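# Grip the pan and hold it raised above the hot plate

## Task

Grasp the pan, raise the entire pan to at least three fingers' width above where it rested on the hot plate, and keep it steady in the air while still gripping it.

## Robot and tools

Robot: one six-joint arm ending in a two-finger parallel gripper. A flat block juts about 9 cm from the last joint's axis toward the gripper's -y side and rotates with the hand, so keep it clear of the pan, the hot plate and the table. The fingers point along the gripper's +z axis and close along its x axis. end_effector_position is the spot midway between the finger pads; the fingertips extend 17.5 mm past it. Turning only the last joint moves that spot around a 25 mm circle.

Frame: the scene frame sits on the table surface straight under the arm's base. +z is up; looking along +x, +y is to the left. The base may be slightly tilted against the table, and the reported hand position can be off, more so when the arm is stretched out.

Tool execute_actions takes "actions", a list holding at most one entry, plus an optional "pictures" flag (images come by default). An empty list sends nothing and just reports the state. A motion entry is {"rows": [...], "steps": n}: 1 to 15 rows, n from 1 to 15 (default 15), each step lasting 1/30 s; one row is used per step and the final row repeats to fill the remaining steps. A wait entry is {"steps": n} with no rows, n up to 300, measured from the previous result (your thinking time uses some of it). A refused call moves nothing.

Each row is one flat list of 9 numbers for the single arm, in this order: waist J1, shoulder J2, elbow J3, forearm roll J4, wrist pitch J5, wrist roll J6, then gripper position, gripper force_limit, gripper speed. The six joint values are absolute target angles in radians, the same form as the Joint positions line, not offsets from the current angle. Stated joint ranges: waist -3.491 to 3.491, shoulder -3.140 to 3.140, elbow -1.187 to 4.328, forearm roll -3.316 to 3.316, wrist pitch -3.140 to 3.140, wrist roll -3.927 to 3.927. True ends may differ by up to 0.010 rad. A target more than 0.010 rad beyond an end, and further out than that joint's last reported angle, gets the whole call refused; a target past the real end is cut to that end and a "joint sent to its limit" line may appear (possibly referring to an earlier action still running). No such line does not prove there is room left.

The last three numbers are scaled to [-1, 1]. position: +1 fully open (50 mm gap), near -0.65 the pads meet; send -1 to grasp so the fingers close until blocked. force_limit per pad: -1 about 20 N, 0 about 102 N, +1 about 185 N (actual grip can exceed this by roughly 17 %). speed of the gap: -1 is 20 mm/s, 0 is 85, +1 is 150. Stopped fingers only react to new force_limit or speed after position changes by at least 0.01; to soften a grip, open first.

Motion behaviour: joint targets advance at most 2.62 rad/s (waist, shoulder), 3.14 (elbow), 3.93 (the three wrist joints), ramping up over 0.5 s, with all joints timed to arrive together. Each step the sent target stays within 0.805 rad of the measured angle for waist and shoulder, 0.966 for the elbow and 1.21 for the wrist joints, and is pulled back if it would put the gripper over 70 mm from where it is. Between calls the arm keeps heading for the last row sent until it nearly stops or a step is HELD; after that only a new action makes it move or press further.

Result lines: the state line gives end_effector_position (m) and end_effector_quat_wxyz in the scene frame. Joint positions and Joint velocities follow column order (rad, rad/s). object_status: 0 moving, 1 blocked while opening, 2 blocked while closing (a real grip), 3 reached the requested opening or pads met (usually empty, or an object slightly wider than requested, or very thin). Any new position value resets it to 0 briefly. Check for 2 before lifting. position_measured is in counts; gap in mm is about (250 - position_measured) x 0.202. If grip force drops sharply the fingers re-close on their own, except after gripping at force_limit -1, where status stays 2 even if the pan slips away. On an immovable off-centre object the grip fades after the fingers stop. "joint command not followed" means the clearance check altered targets (mounts and posts count as the arm); HELD marks steps where your row was not fully sent. Flange force is the external force on the gripper at the call's end, including held weight, noisy, worst during acceleration; "no reading" means no estimate. MOTOR HOT warns of heating from holding loads; reaching the limit locks the brakes until cooled (OVER-TEMPERATURE FAULT).

Faults: if contact torque hits a joint's load limit (waist, shoulder, elbow 142 N m; forearm roll, wrist pitch, wrist roll 35.6 N m, held weight included), or any outside force reaches 150 N, the arm halts 10 s, drops the rest of the call and yields to the contact. Avoid pressing hard, slamming, hitting, dropping or letting the pan slip, and never push anything off the table. Brief external tugs on the held pan or shoves on loose items may happen. Move smoothly and economically.

zoom_image: {"camera": "cam_high" or "cam_wrist", "region": [x0, y0, x1, y1]} in pixels of that camera's latest 504x504 image, origin top-left, region at most 504 by 504. It returns an enlarged view. cam_high is fixed above the scene (near world [0.628, 0.314, 1.061]); cam_wrist rides on the hand. Calibration numbers are given per camera and may be slightly off.

finished_scene: {"scene": number of the current scene}. It closes the scene for good and reports success; the pan must already be lifted, held and steady. Always end with this tool rather than a plain reply.

Each tool is called after "Call:" by a JSON object that holds its "op" and its "data".

## Session

Call:
{"op": "execute_actions", "data": {"actions": []}}

Scene clock: 0.00 s of 4600.00 s.
end_effector_position=(+0.3188, -0.2871, +0.3287) position_measured=3 object_status=3 end_effector_quat_wxyz=(-0.008, +0.722, +0.659, +0.213)
Joint positions: [-0.789  0.028  0.19  -0.437 -1.702  0.594]
Joint velocities: [-0.    -0.001 -0.002  0.     0.    -0.   ]
Flange force (N, the push that the arm receives, along the gripper's own x y z axes): no reading

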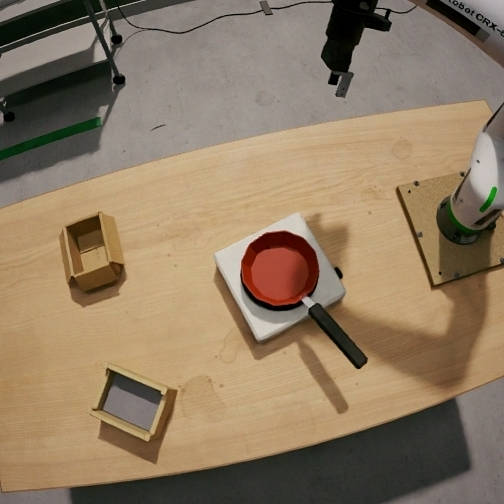

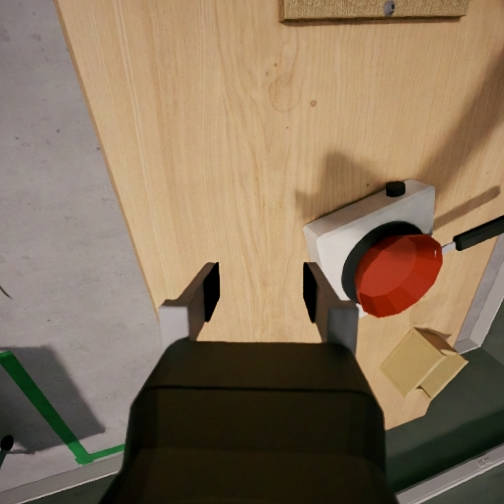

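Call:
{"op": "execute_actions", "data": {"actions": [{"rows":[[0.42,0.028,0.19,-0.437,-1.702,0.594,1,0,0]]}], "pictures": false}}

Call:
{"op": "execute_actions", "data": {"actions": [{"steps":25}]}}

Scene clock: 16.13 s of 4600.00 s.
end_effector_position=(+0.3967, -0.1648, +0.3280) position_measured=3 object_status=3 end_effector_quat_wxyz=(-0.044, +0.600, +0.771, +0.208)
Joint positions: [-0.45   0.028  0.19  -0.437 -1.702  0.594]
Joint velocities: [ 0.842  0.001 -0.     0.001  0.    -0.   ]
Flange force (N, the push that the arm receives, along the gripper's own x y z axes): [0.6 0.0 5.0]
Steps of this call (steps 1 to 90: nothing new was sent; then 12.63 s passed at rest; steps 91 to 105: all 15 steps of this action). Readings (joint positions | what the end effector reports):
91: [-0.788 0.028 0.190 -0.437 -1.702 0.594] | position_measured=3 object_status=3
92: [-0.784 0.028 0.190 -0.437 -1.702 0.594] | position_measured=3 object_status=3
94: [-0.759 0.028 0.190 -0.437 -1.702 0.594] | position_measured=3 object_status=3
98: [-0.650 0.028 0.190 -0.437 -1.702 0.594] | position_measured=3 object_status=3
105: the state above

Scene clock: 16.97 s of 4600.00 s.
end_effector_position=(+0.4092, +0.1350, +0.3263) position_measured=3 object_status=3 end_effector_quat_wxyz=(-0.115, +0.294, +0.932, +0.178)
Joint positions: [ 0.263  0.028  0.19  -0.437 -1.702  0.594]
Joint velocities: [ 0.842 -0.    -0.     0.002  0.    -0.   ]
Flange force (N, the push that the arm receives, along the gripper's own x y z axes): [-1.0 -2.4 4.1]
Steps of this call (steps 1 to 25: the robot went on to your last target). Readings (joint positions | what the end effector reports):
1: [-0.421 0.028 0.190 -0.437 -1.702 0.594] | position_measured=3 object_status=3
2: [-0.393 0.028 0.190 -0.437 -1.702 0.594] | position_measured=3 object_status=3
4: [-0.336 0.028 0.190 -0.437 -1.702 0.594] | position_measured=3 object_status=3
8: [-0.222 0.028 0.190 -0.437 -1.702 0.594] | position_measured=3 object_status=3
25: the state above
camera_calibration (this result's frames):
cam_wrist: T_world_to_cam=[[-0.771044, 0.569807, 0.284272, 0.157635], [0.634417, 0.648949, 0.419976, -0.46192], [0.054827, 0.504167, -0.861864, 0.338233], [0, 0, 0, 1]] pos_world=[0.396049, 0.039415, 0.440695]

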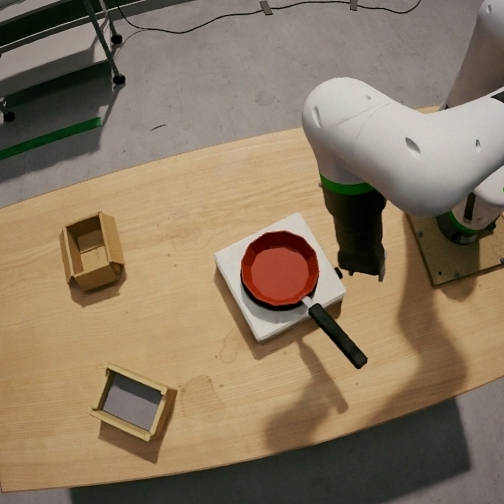

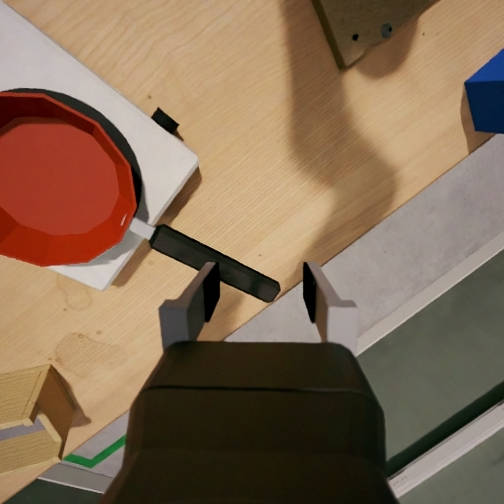

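Call:
{"op": "execute_actions", "data": {"actions": [{"rows":[[0.42,0.028,0.19,0,-1.73,0.594,1,0,0]]}], "pictures": false}}

Call:
{"op": "execute_actions", "data": {"actions": [{"steps":10}]}}

Scene clock: 25.87 s of 4600.00 s.
end_effector_position=(+0.4349, +0.0632, +0.3544) position_measured=3 object_status=3 end_effector_quat_wxyz=(-0.005, +0.255, +0.967, +0.007)
Joint positions: [ 0.42   0.028  0.19  -0.022 -1.729  0.594]
Joint velocities: [-0.001  0.    -0.001  0.478 -0.03  -0.   ]
Flange force (N, the push that the arm receives, along the gripper's own x y z axes): [2.0 -3.6 2.4]
Steps of this call (steps 1 to 30: the robot went on to your last target; steps 31 to 100: nothing new was sent; then 5.07 s passed at rest; steps 101 to 115: all 15 steps of this action). Readings (joint positions | what the end effector reports):
101: [0.420 0.028 0.190 -0.437 -1.702 0.594] | position_measured=3 object_status=3
102: [0.420 0.028 0.190 -0.431 -1.702 0.594] | position_measured=3 object_status=3
104: [0.420 0.028 0.190 -0.393 -1.704 0.594] | position_measured=3 object_status=3
108: [0.420 0.028 0.190 -0.244 -1.714 0.594] | position_measured=3 object_status=3
115: the state above

Scene clock: 26.20 s of 4600.00 s.
end_effector_position=(+0.4371, +0.0566, +0.3574) position_measured=3 object_status=3 end_effector_quat_wxyz=(+0.001, +0.257, +0.967, -0.002)
Joint positions: [ 0.42   0.028  0.19  -0.    -1.73   0.594]
Joint velocities: [ 0.     0.001 -0.001  0.001 -0.     0.   ]
Flange force (N, the push that the arm receives, along the gripper's own x y z axes): [4.8 -1.5 4.9]
Steps of this call (steps 1 to 10: the robot went on to your last target). Readings (joint positions | what the end effector reports):
1: [0.420 0.028 0.190 -0.009 -1.729 0.594] | position_measured=3 object_status=3
2: [0.420 0.028 0.190 -0.003 -1.730 0.594] | position_measured=3 object_status=3
4: [0.420 0.028 0.190 -0.001 -1.730 0.594] | position_measured=3 object_status=3
8: [0.420 0.028 0.190 -0.000 -1.730 0.594] | position_measured=3 object_status=3
10: the state above
camera_calibration (this result's frames):
cam_wrist: T_world_to_cam=[[-0.837804, 0.542849, -0.0582995, 0.368159], [0.52459, 0.829983, 0.189561, -0.321674], [0.151291, 0.128232, -0.980137, 0.424447], [0, 0, 0, 1]] pos_world=[0.412977, 0.012702, 0.498457]

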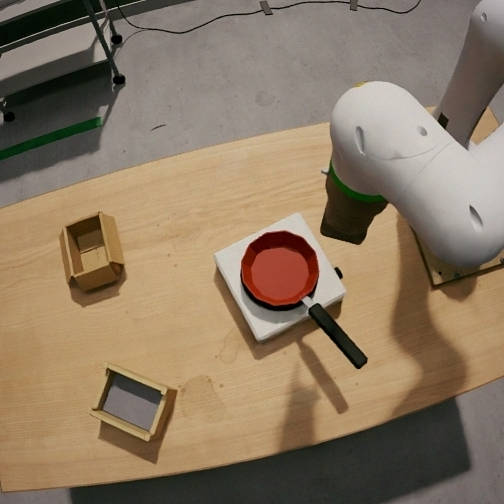

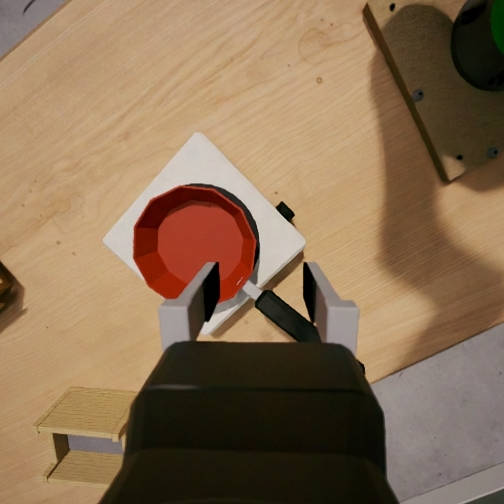

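Call:
{"op": "execute_actions", "data": {"actions": [{"rows":[[0.746,0.094,-0.107,0,-1.37,-0.07,1,0,0]]}], "pictures": false}}

Call:
{"op": "execute_actions", "data": {"actions": [{"steps":12}]}}

Scene clock: 48.17 s of 4600.00 s.
end_effector_position=(+0.4213, +0.1708, +0.2493) position_measured=3 object_status=3 end_effector_quat_wxyz=(+0.001, +0.367, +0.930, -0.002)
Joint positions: [ 0.643  0.073 -0.014  0.    -1.483  0.139]
Joint velocities: [ 0.545  0.109 -0.494 -0.     0.6   -1.099]
Flange force (N, the push that the arm receives, along the gripper's own x y z axes): [3.1 -2.6 5.8]
Steps of this call (steps 1 to 30: the robot went on to your last target; steps 31 to 100: nothing new was sent; then 18.13 s passed at rest; steps 101 to 115: all 15 steps of this action). Readings (joint positions | what the end effector reports):
101: [0.420 0.028 0.190 0.000 -1.730 0.593] | position_measured=3 object_status=3
102: [0.423 0.028 0.188 0.000 -1.727 0.587] | position_measured=3 object_status=3
104: [0.441 0.032 0.171 0.000 -1.706 0.550] | position_measured=3 object_status=3
108: [0.515 0.047 0.104 0.000 -1.625 0.400] | position_measured=3 object_status=3
115: the state above

Scene clock: 48.57 s of 4600.00 s.
end_effector_position=(+0.3987, +0.2171, +0.1999) position_measured=3 object_status=3 end_effector_quat_wxyz=(+0.001, +0.416, +0.910, -0.003)
Joint positions: [ 0.746  0.094 -0.107 -0.    -1.37  -0.07 ]
Joint velocities: [ 0.002  0.001 -0.002  0.001  0.002 -0.003]
Flange force (N, the push that the arm receives, along the gripper's own x y z axes): [1.6 -0.3 0.8]
Steps of this call (steps 1 to 12: the robot went on to your last target). Readings (joint positions | what the end effector reports):
1: [0.662 0.077 -0.030 0.000 -1.463 0.101] | position_measured=3 object_status=3
2: [0.680 0.081 -0.047 0.000 -1.442 0.064] | position_measured=3 object_status=3
4: [0.713 0.088 -0.077 -0.000 -1.406 -0.004] | position_measured=3 object_status=3
8: [0.745 0.094 -0.106 -0.000 -1.372 -0.067] | position_measured=3 object_status=3
12: the state above
camera_calibration (this result's frames):
cam_wrist: T_world_to_cam=[[-0.610372, 0.789959, -0.0584039, 0.0953923], [0.770382, 0.609162, 0.188236, -0.45465], [0.184277, 0.0699009, -0.980386, 0.254834], [0, 0, 0, 1]] pos_world=[0.361519, 0.183787, 0.340989]

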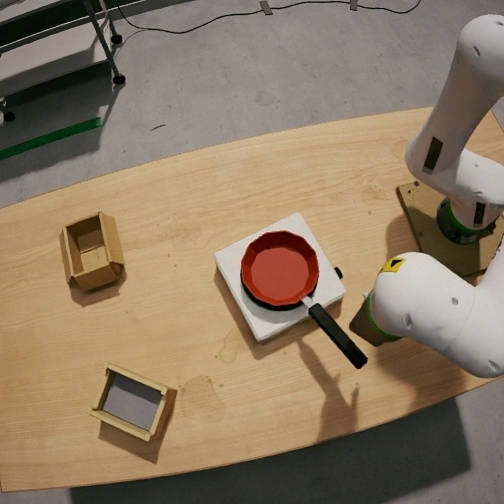

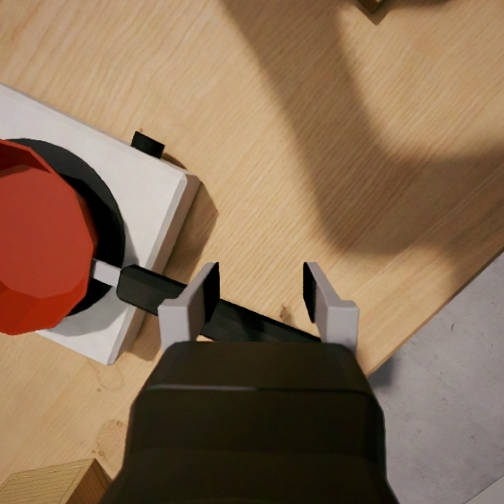

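Call:
{"op": "execute_actions", "data": {"actions": [{"rows":[[0.74,0.094,-0.107,0,-1.37,1.2,1,0,0]]}], "pictures": false}}

Call:
{"op": "execute_actions", "data": {"actions": [{"steps":12}]}}

Scene clock: 88.43 s of 4600.00 s.
end_effector_position=(+0.4178, +0.2068, +0.1998) position_measured=3 object_status=3 end_effector_quat_wxyz=(-0.000, +0.013, +1.000, -0.003)
Joint positions: [ 0.742  0.094 -0.107  0.    -1.37   0.764]
Joint velocities: [-0.012 -0.     0.001 -0.001  0.001  2.551]
Flange force (N, the push that the arm receives, along the gripper's own x y z axes): [6.2 1.7 3.8]
Steps of this call (steps 1 to 30: the robot went on to your last target; steps 31 to 100: nothing new was sent; then 36.03 s passed at rest; steps 101 to 115: all 15 steps of this action). Readings (joint positions | what the end effector reports):
101: [0.746 0.094 -0.107 0.000 -1.370 -0.070] | position_measured=3 object_status=3
102: [0.746 0.094 -0.107 -0.000 -1.370 -0.064] | position_measured=3 object_status=3
104: [0.746 0.094 -0.107 -0.000 -1.370 -0.026] | position_measured=3 object_status=3
108: [0.745 0.094 -0.107 0.000 -1.370 0.154] | position_measured=3 object_status=3
115: the state above

Scene clock: 88.83 s of 4600.00 s.
end_effector_position=(+0.4288, +0.2080, +0.1998) position_measured=3 object_status=3 end_effector_quat_wxyz=(-0.001, -0.202, +0.979, -0.003)
Joint positions: [ 0.74   0.094 -0.107  0.    -1.37   1.2  ]
Joint velocities: [ 0.    -0.     0.    -0.001  0.001  0.001]
Flange force (N, the push that the arm receives, along the gripper's own x y z axes): [4.0 2.1 3.7]
Steps of this call (steps 1 to 12: the robot went on to your last target). Readings (joint positions | what the end effector reports):
1: [0.742 0.094 -0.107 0.000 -1.370 0.847] | position_measured=3 object_status=3
2: [0.741 0.094 -0.107 0.000 -1.370 0.921] | position_measured=3 object_status=3
4: [0.741 0.094 -0.107 0.000 -1.370 1.043] | position_measured=3 object_status=3
8: [0.740 0.094 -0.107 0.000 -1.370 1.182] | position_measured=3 object_status=3
12: the state above
camera_calibration (this result's frames):
cam_wrist: T_world_to_cam=[[-0.937758, -0.343433, -0.0516058, 0.495729], [-0.346876, 0.91901, 0.187342, -0.0574533], [-0.0169132, 0.193583, -0.980938, 0.310473], [0, 0, 0, 1]] pos_world=[0.450196, 0.162947, 0.340901]

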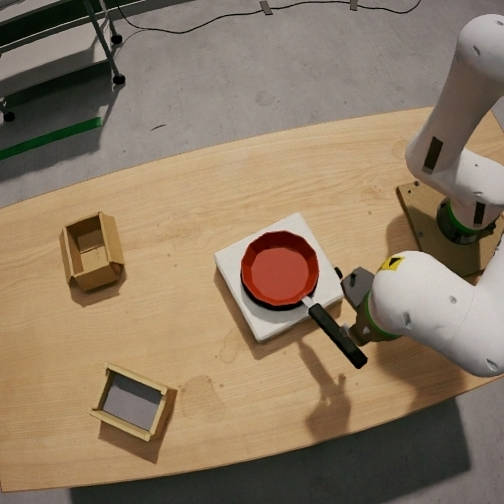

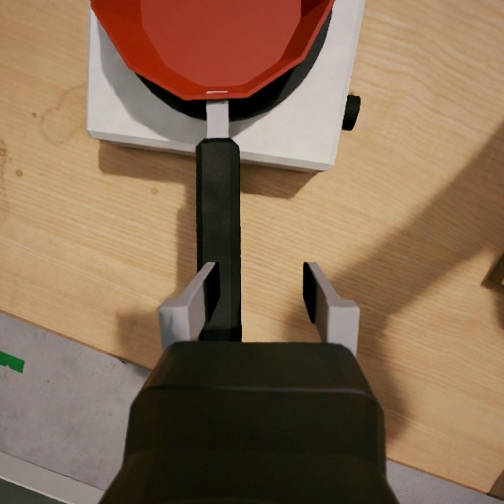

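Call:
{"op": "execute_actions", "data": {"actions": [{"rows":[[0.628,0.192,-0.067,0,-1.312,1.312,1,0,0]]}], "pictures": false}}

Call:
{"op": "execute_actions", "data": {"actions": [{"steps":4}]}}

Scene clock: 102.47 s of 4600.00 s.
end_effector_position=(+0.4787, +0.1807, +0.1700) position_measured=3 object_status=3 end_effector_quat_wxyz=(-0.001, -0.202, +0.979, -0.003)
Joint positions: [ 0.628  0.192 -0.067  0.    -1.312  1.312]
Joint velocities: [-0.001  0.002  0.001 -0.001  0.002  0.001]
Flange force (N, the push that the arm receives, along the gripper's own x y z axes): [1.9 1.5 1.7]
Steps of this call (steps 1 to 30: the robot went on to your last target; steps 31 to 100: nothing new was sent; then 9.80 s passed at rest; steps 101 to 115: all 15 steps of this action). Readings (joint positions | what the end effector reports):
101: [0.740 0.094 -0.107 0.000 -1.370 1.200] | position_measured=3 object_status=3
102: [0.736 0.098 -0.106 0.000 -1.368 1.205] | position_measured=3 object_status=3
104: [0.711 0.120 -0.097 0.000 -1.355 1.230] | position_measured=3 object_status=3
108: [0.638 0.183 -0.071 0.000 -1.318 1.301] | position_measured=3 object_status=3
115: the state above

Scene clock: 102.60 s of 4600.00 s.
end_effector_position=(+0.4787, +0.1806, +0.1699) position_measured=3 object_status=3 end_effector_quat_wxyz=(-0.001, -0.202, +0.979, -0.003)
Joint positions: [ 0.628  0.192 -0.067  0.    -1.312  1.312]
Joint velocities: [ 0.001  0.001  0.001 -0.    -0.     0.   ]
Flange force (N, the push that the arm receives, along the gripper's own x y z axes): [1.3 1.3 2.6]
Steps of this call (steps 1 to 4: the robot went on to your last target). Readings (joint positions | what the end effector reports):
1: [0.628 0.192 -0.067 0.000 -1.312 1.312] | position_measured=3 object_status=3
2: [0.628 0.192 -0.067 0.000 -1.312 1.312] | position_measured=3 object_status=3
4: the state above
camera_calibration (this result's frames):
cam_wrist: T_world_to_cam=[[-0.937723, -0.343524, -0.0516328, 0.531537], [-0.346971, 0.918974, 0.187343, -0.00936256], [-0.0169078, 0.193591, -0.980937, 0.287309], [0, 0, 0, 1]] pos_world=[0.500044, 0.135579, 0.31103]

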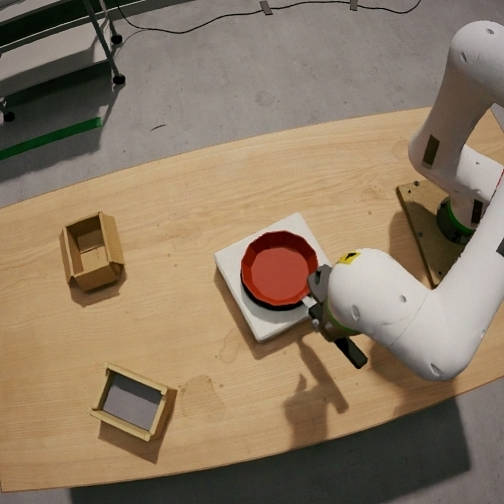

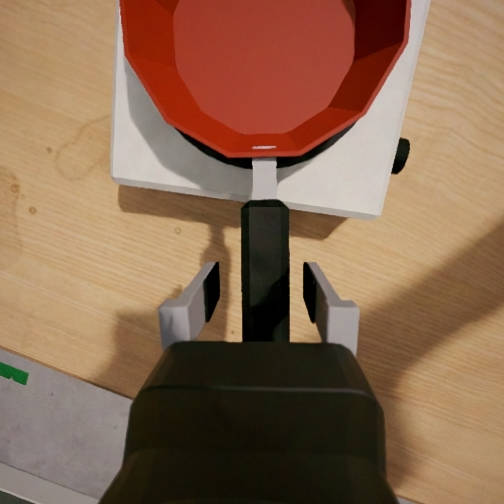

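Call:
{"op": "execute_actions", "data": {"actions": [{"rows":[[0.628,0.226,-0.137,0,-1.208,1.312,1,0,0]]}]}}

Scene clock: 109.57 s of 4600.00 s.
end_effector_position=(+0.4786, +0.1804, +0.1245) position_measured=3 object_status=3 end_effector_quat_wxyz=(-0.001, -0.202, +0.979, -0.003)
Joint positions: [ 0.628  0.226 -0.137 -0.    -1.208  1.312]
Joint velocities: [0.    0.001 0.    0.    0.001 0.   ]
Flange force (N, the push that the arm receives, along the gripper's own x y z axes): [6.2 1.3 3.6]
Steps of this call (steps 1 to 15: the robot went on to your last target; steps 16 to 90: nothing new was sent; then 3.47 s passed at rest; steps 91 to 105: all 15 steps of this action). Readings (joint positions | what the end effector reports):
91: [0.628 0.192 -0.067 -0.000 -1.311 1.312] | position_measured=3 object_status=3
92: [0.628 0.194 -0.070 -0.000 -1.305 1.312] | position_measured=3 object_status=3
94: [0.628 0.206 -0.096 -0.000 -1.268 1.312] | position_measured=3 object_status=3
98: [0.628 0.225 -0.135 -0.000 -1.211 1.312] | position_measured=3 object_status=3
105: the state above
camera_calibration (this result's frames):
cam_wrist: T_world_to_cam=[[-0.93775, -0.343444, -0.0516897, 0.529058], [-0.346901, 0.918978, 0.187452, -0.000678024], [-0.0168773, 0.193714, -0.980913, 0.242778], [0, 0, 0, 1]] pos_world=[0.499986, 0.135295, 0.265618]

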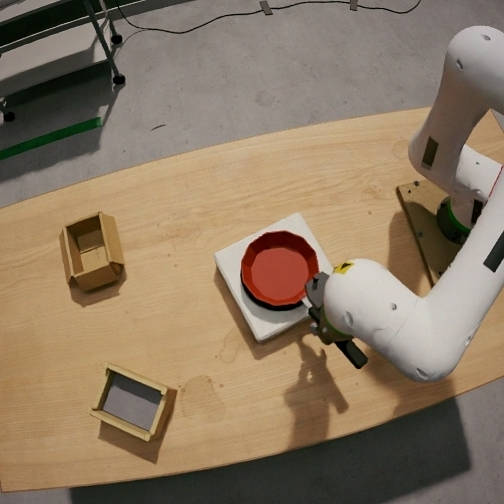

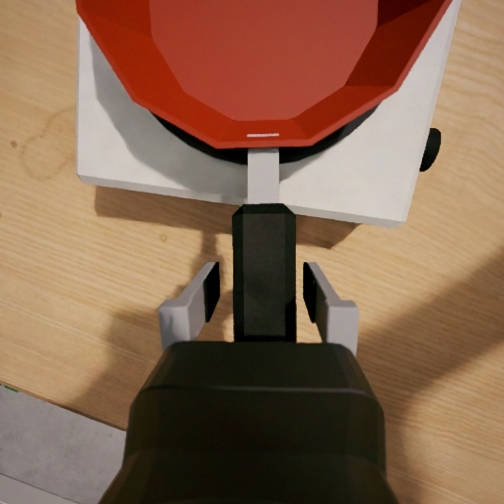

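Call:
{"op": "execute_actions", "data": {"actions": [{"rows":[[0.628,0.2548,-0.1765,0,-1.14,1.312,1,0,0]]}]}}

Scene clock: 116.40 s of 4600.00 s.
end_effector_position=(+0.4786, +0.1802, +0.0946) position_measured=3 object_status=3 end_effector_quat_wxyz=(-0.001, -0.202, +0.979, -0.003)
Joint positions: [ 0.628  0.255 -0.176  0.    -1.14   1.312]
Joint velocities: [ 0.    -0.    -0.003 -0.001 -0.     0.   ]
Flange force (N, the push that the arm receives, along the gripper's own x y z axes): [1.9 1.7 0.5]
Steps of this call (steps 1 to 15: the robot went on to your last target; steps 16 to 90: nothing new was sent; then 3.33 s passed at rest; steps 91 to 105: all 15 steps of this action). Readings (joint positions | what the end effector reports):
91: [0.628 0.226 -0.137 0.000 -1.207 1.312] | position_measured=3 object_status=3
92: [0.628 0.229 -0.141 0.000 -1.201 1.312] | position_measured=3 object_status=3
94: [0.628 0.243 -0.160 0.000 -1.169 1.312] | position_measured=3 object_status=3
98: [0.628 0.254 -0.176 0.000 -1.142 1.312] | position_measured=3 object_status=3
105: the state above
camera_calibration (this result's frames):
cam_wrist: T_world_to_cam=[[-0.937747, -0.343497, -0.05139, 0.527423], [-0.346899, 0.919019, 0.187256, 0.0051143], [-0.0170932, 0.193425, -0.980966, 0.213645], [0, 0, 0, 1]] pos_world=[0.500015, 0.135143, 0.235725]

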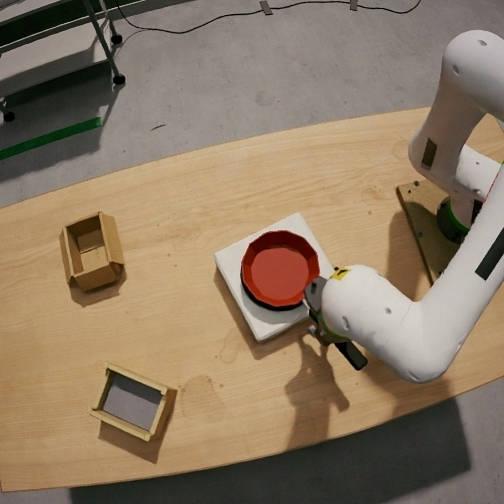

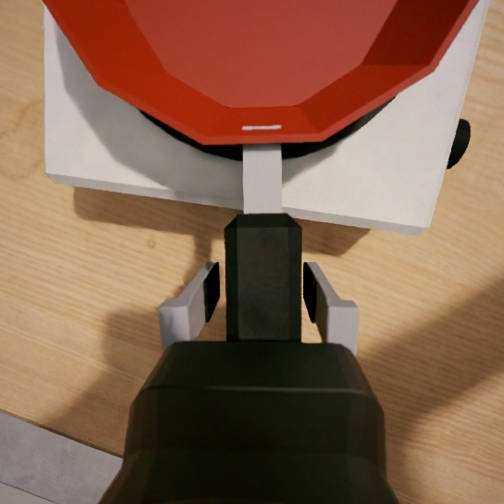

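Call:
{"op": "execute_actions", "data": {"actions": [{"rows":[[0.628,0.2645,-0.1895,0,-1.117,1.312,1,1,0],[0.628,0.2645,-0.1895,0,-1.117,1.312,1,1,0],[0.628,0.2645,-0.1895,0,-1.117,1.312,1,1,0],[0.628,0.2645,-0.1895,0,-1.117,1.312,1,1,0],[0.628,0.2645,-0.1895,0,-1.117,1.312,1,1,0],[0.628,0.2645,-0.1895,0,-1.117,1.312,1,1,0],[0.628,0.2645,-0.1895,0,-1.117,1.312,1,1,0],[0.628,0.2645,-0.1895,0,-1.117,1.312,1,1,0],[0.628,0.2645,-0.1895,0,-1.117,1.312,-1,1,0]]}]}}

Scene clock: 122.63 s of 4600.00 s.
end_effector_position=(+0.4784, +0.1800, +0.0847) position_measured=96 object_status=0 end_effector_quat_wxyz=(-0.001, -0.202, +0.979, -0.003)
Joint positions: [ 0.628  0.264 -0.189 -0.    -1.117  1.312]
Joint velocities: [ 0.     0.     0.002 -0.001 -0.    -0.   ]
Flange force (N, the push that the arm receives, along the gripper's own x y z axes): [3.3 1.6 0.8]
Steps of this call (steps 1 to 15: the robot went on to your last target; steps 16 to 90: nothing new was sent; then 2.73 s passed at rest; steps 91 to 105: all 15 steps of this action). Readings (joint positions | what the end effector reports):
91: [0.628 0.255 -0.177 -0.000 -1.139 1.312] | position_measured=3 object_status=3
92: [0.628 0.257 -0.180 -0.000 -1.134 1.312] | position_measured=3 object_status=3
94: [0.628 0.263 -0.187 -0.000 -1.122 1.312] | position_measured=3 object_status=3
98: [0.628 0.264 -0.189 -0.000 -1.117 1.312] | position_measured=3 object_status=3
105: the state above
camera_calibration (this result's frames):
cam_wrist: T_world_to_cam=[[-0.937757, -0.343441, -0.0515698, 0.526625], [-0.346875, 0.918984, 0.187474, 0.00700879], [-0.0169943, 0.193693, -0.980915, 0.203862], [0, 0, 0, 1]] pos_world=[0.499742, 0.134937, 0.225815]

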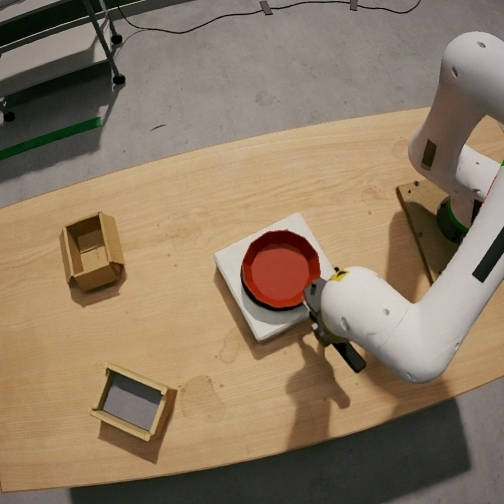

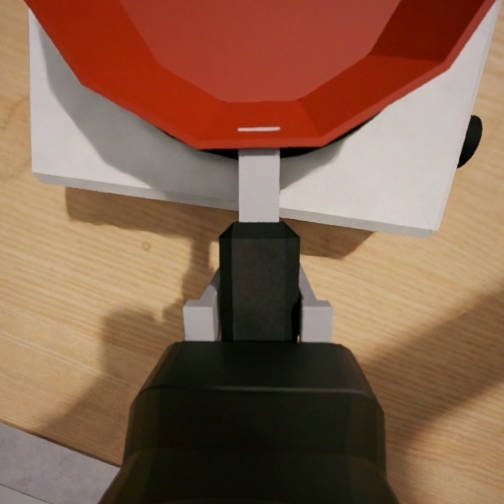

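Lift gently to z≈0.125 first.

Call:
{"op": "execute_actions", "data": {"actions": [{"rows":[[0.628,0.2645,-0.1895,0,-1.117,1.312,-1,1,0],[0.628,0.2645,-0.1895,0,-1.117,1.312,-1,1,0],[0.628,0.2645,-0.1895,0,-1.117,1.312,-1,1,0],[0.628,0.2645,-0.1895,0,-1.117,1.312,-1,1,0],[0.628,0.26,-0.184,0,-1.127,1.312,-1,1,0],[0.628,0.2548,-0.1765,0,-1.14,1.312,-1,1,0],[0.628,0.249,-0.169,0,-1.153,1.312,-1,1,0],[0.628,0.243,-0.161,0,-1.167,1.312,-1,1,0],[0.628,0.237,-0.153,0,-1.181,1.312,-1,1,0],[0.628,0.2315,-0.145,0,-1.194,1.312,-1,1,0],[0.628,0.226,-0.137,0,-1.208,1.312,-1,1,0]]}]}}

Scene clock: 127.60 s of 4600.00 s.
end_effector_position=(+0.4788, +0.1804, +0.1229) position_measured=104 object_status=2 end_effector_quat_wxyz=(-0.001, -0.202, +0.979, -0.003)
Joint positions: [ 0.628  0.227 -0.139  0.    -1.204  1.312]
Joint velocities: [-0.    -0.03   0.043 -0.001 -0.076  0.   ]
Flange force (N, the push that the arm receives, along the gripper's own x y z axes): [5.3 1.2 -1.8]
Steps of this call (steps 1 to 15: the robot went on to your last target; steps 16 to 90: nothing new was sent; then 1.47 s passed at rest; steps 91 to 105: all 15 steps of this action). Readings (joint positions | what the end effector reports):
91: [0.628 0.265 -0.190 0.000 -1.117 1.312] | position_measured=104 object_status=2
92: [0.628 0.265 -0.190 0.000 -1.117 1.312] | position_measured=104 object_status=2
94: [0.628 0.265 -0.190 0.000 -1.117 1.312] | position_measured=104 object_status=2
98: [0.628 0.257 -0.179 0.000 -1.135 1.312] | position_measured=104 object_status=2
105: the state above
camera_calibration (this result's frames):
cam_wrist: T_world_to_cam=[[-0.937709, -0.343508, -0.0519964, 0.529131], [-0.347023, 0.918933, 0.18745, -0.000331016], [-0.0166093, 0.193817, -0.980897, 0.241074], [0, 0, 0, 1]] pos_world=[0.50006, 0.13534, 0.264043]

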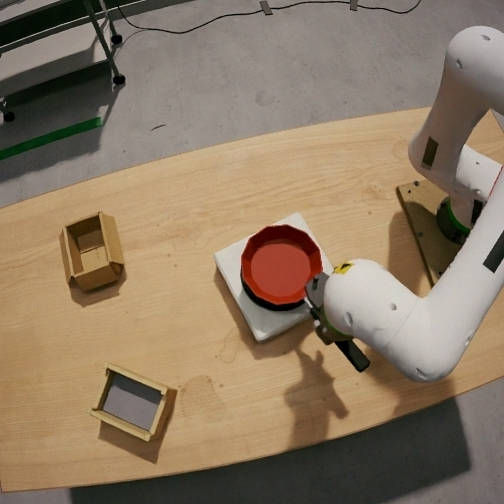

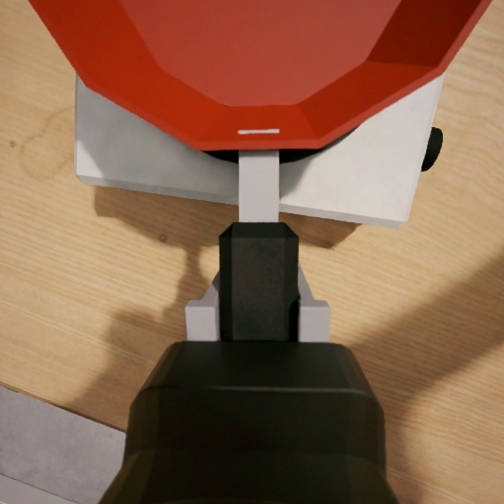

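Holding rigidly. Up to z≈0.20 for margin.

Call:
{"op": "execute_actions", "data": {"actions": [{"rows":[[0.628,0.219,-0.123,0,-1.229,1.312,-1,1,0],[0.628,0.212,-0.109,0,-1.25,1.312,-1,1,0],[0.628,0.205,-0.095,0,-1.271,1.312,-1,1,0],[0.628,0.198,-0.081,0,-1.292,1.312,-1,1,0],[0.628,0.192,-0.067,0,-1.312,1.312,-1,1,0],[0.628,0.186,-0.052,0,-1.333,1.312,-1,1,0],[0.628,0.18,-0.037,0,-1.354,1.312,-1,1,0]]}], "pictures": false}}

Call:
{"op": "execute_actions", "data": {"actions": [{"steps":30}]}}

Scene clock: 132.50 s of 4600.00 s.
end_effector_position=(+0.4783, +0.1803, +0.1880) position_measured=110 object_status=2 end_effector_quat_wxyz=(-0.001, -0.202, +0.979, -0.003)
Joint positions: [ 0.628  0.18  -0.038  0.    -1.353  1.312]
Joint velocities: [ 0.    -0.003  0.006  0.    -0.01  -0.   ]
Flange force (N, the push that the arm receives, along the gripper's own x y z axes): [4.4 1.5 10.1]
Steps of this call (steps 1 to 15: the robot went on to your last target; steps 16 to 90: nothing new was sent; then 1.40 s passed at rest; steps 91 to 105: all 15 steps of this action). Readings (joint positions | what the end effector reports):
91: [0.628 0.226 -0.137 -0.000 -1.209 1.312] | position_measured=104 object_status=2
92: [0.628 0.224 -0.133 -0.000 -1.214 1.312] | position_measured=104 object_status=2
94: [0.628 0.216 -0.117 -0.000 -1.238 1.312] | position_measured=110 object_status=0
98: [0.628 0.194 -0.070 -0.000 -1.307 1.312] | position_measured=110 object_status=0
105: the state above

Scene clock: 133.50 s of 4600.00 s.
end_effector_position=(+0.4783, +0.1804, +0.1884) position_measured=110 object_status=2 end_effector_quat_wxyz=(-0.001, -0.202, +0.979, -0.003)
Joint positions: [ 0.628  0.18  -0.037  0.    -1.354  1.312]
Joint velocities: [-0.     0.     0.001  0.001 -0.     0.   ]
Flange force (N, the push that the arm receives, along the gripper's own x y z axes): [2.8 2.1 10.5]
Steps of this call (steps 1 to 15: the robot went on to your last target; steps 16 to 30: nothing new was sent). Readings (joint positions | what the end effector reports):
1: [0.628 0.180 -0.037 0.000 -1.354 1.312] | position_measured=110 object_status=2
2: [0.628 0.180 -0.037 0.000 -1.354 1.312] | position_measured=110 object_status=2
4: [0.628 0.180 -0.037 0.000 -1.354 1.312] | position_measured=110 object_status=2
8: [0.628 0.180 -0.037 0.000 -1.354 1.312] | position_measured=110 object_status=2
30: the state above
The arm was judged still, so your last target was given up. Only a new action makes it travel on or press farther. Fingers that are still opening or closing keep moving.
camera_calibration (this result's frames):
cam_wrist: T_world_to_cam=[[-0.937742, -0.343479, -0.0515974, 0.531984], [-0.346919, 0.918989, 0.187364, -0.0127572], [-0.0169382, 0.193599, -0.980934, 0.305455], [0, 0, 0, 1]] pos_world=[0.499612, 0.135313, 0.32947]

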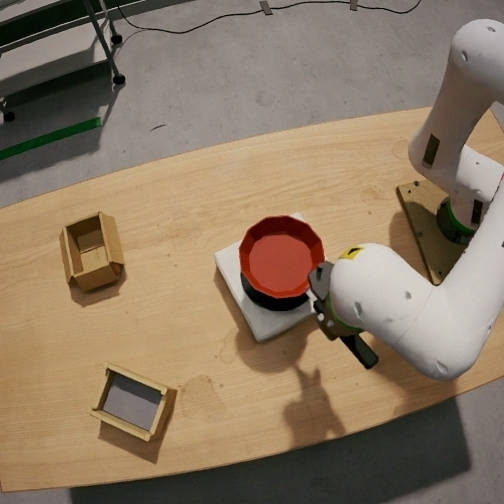

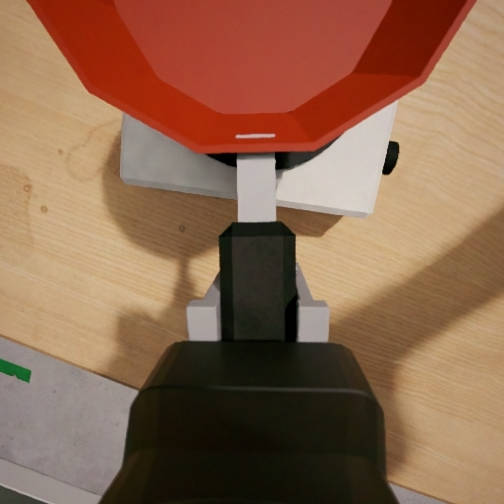

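Call:
{"op": "finished_scene", "data": {"scene": 1}}

The scene is finished: the task was done.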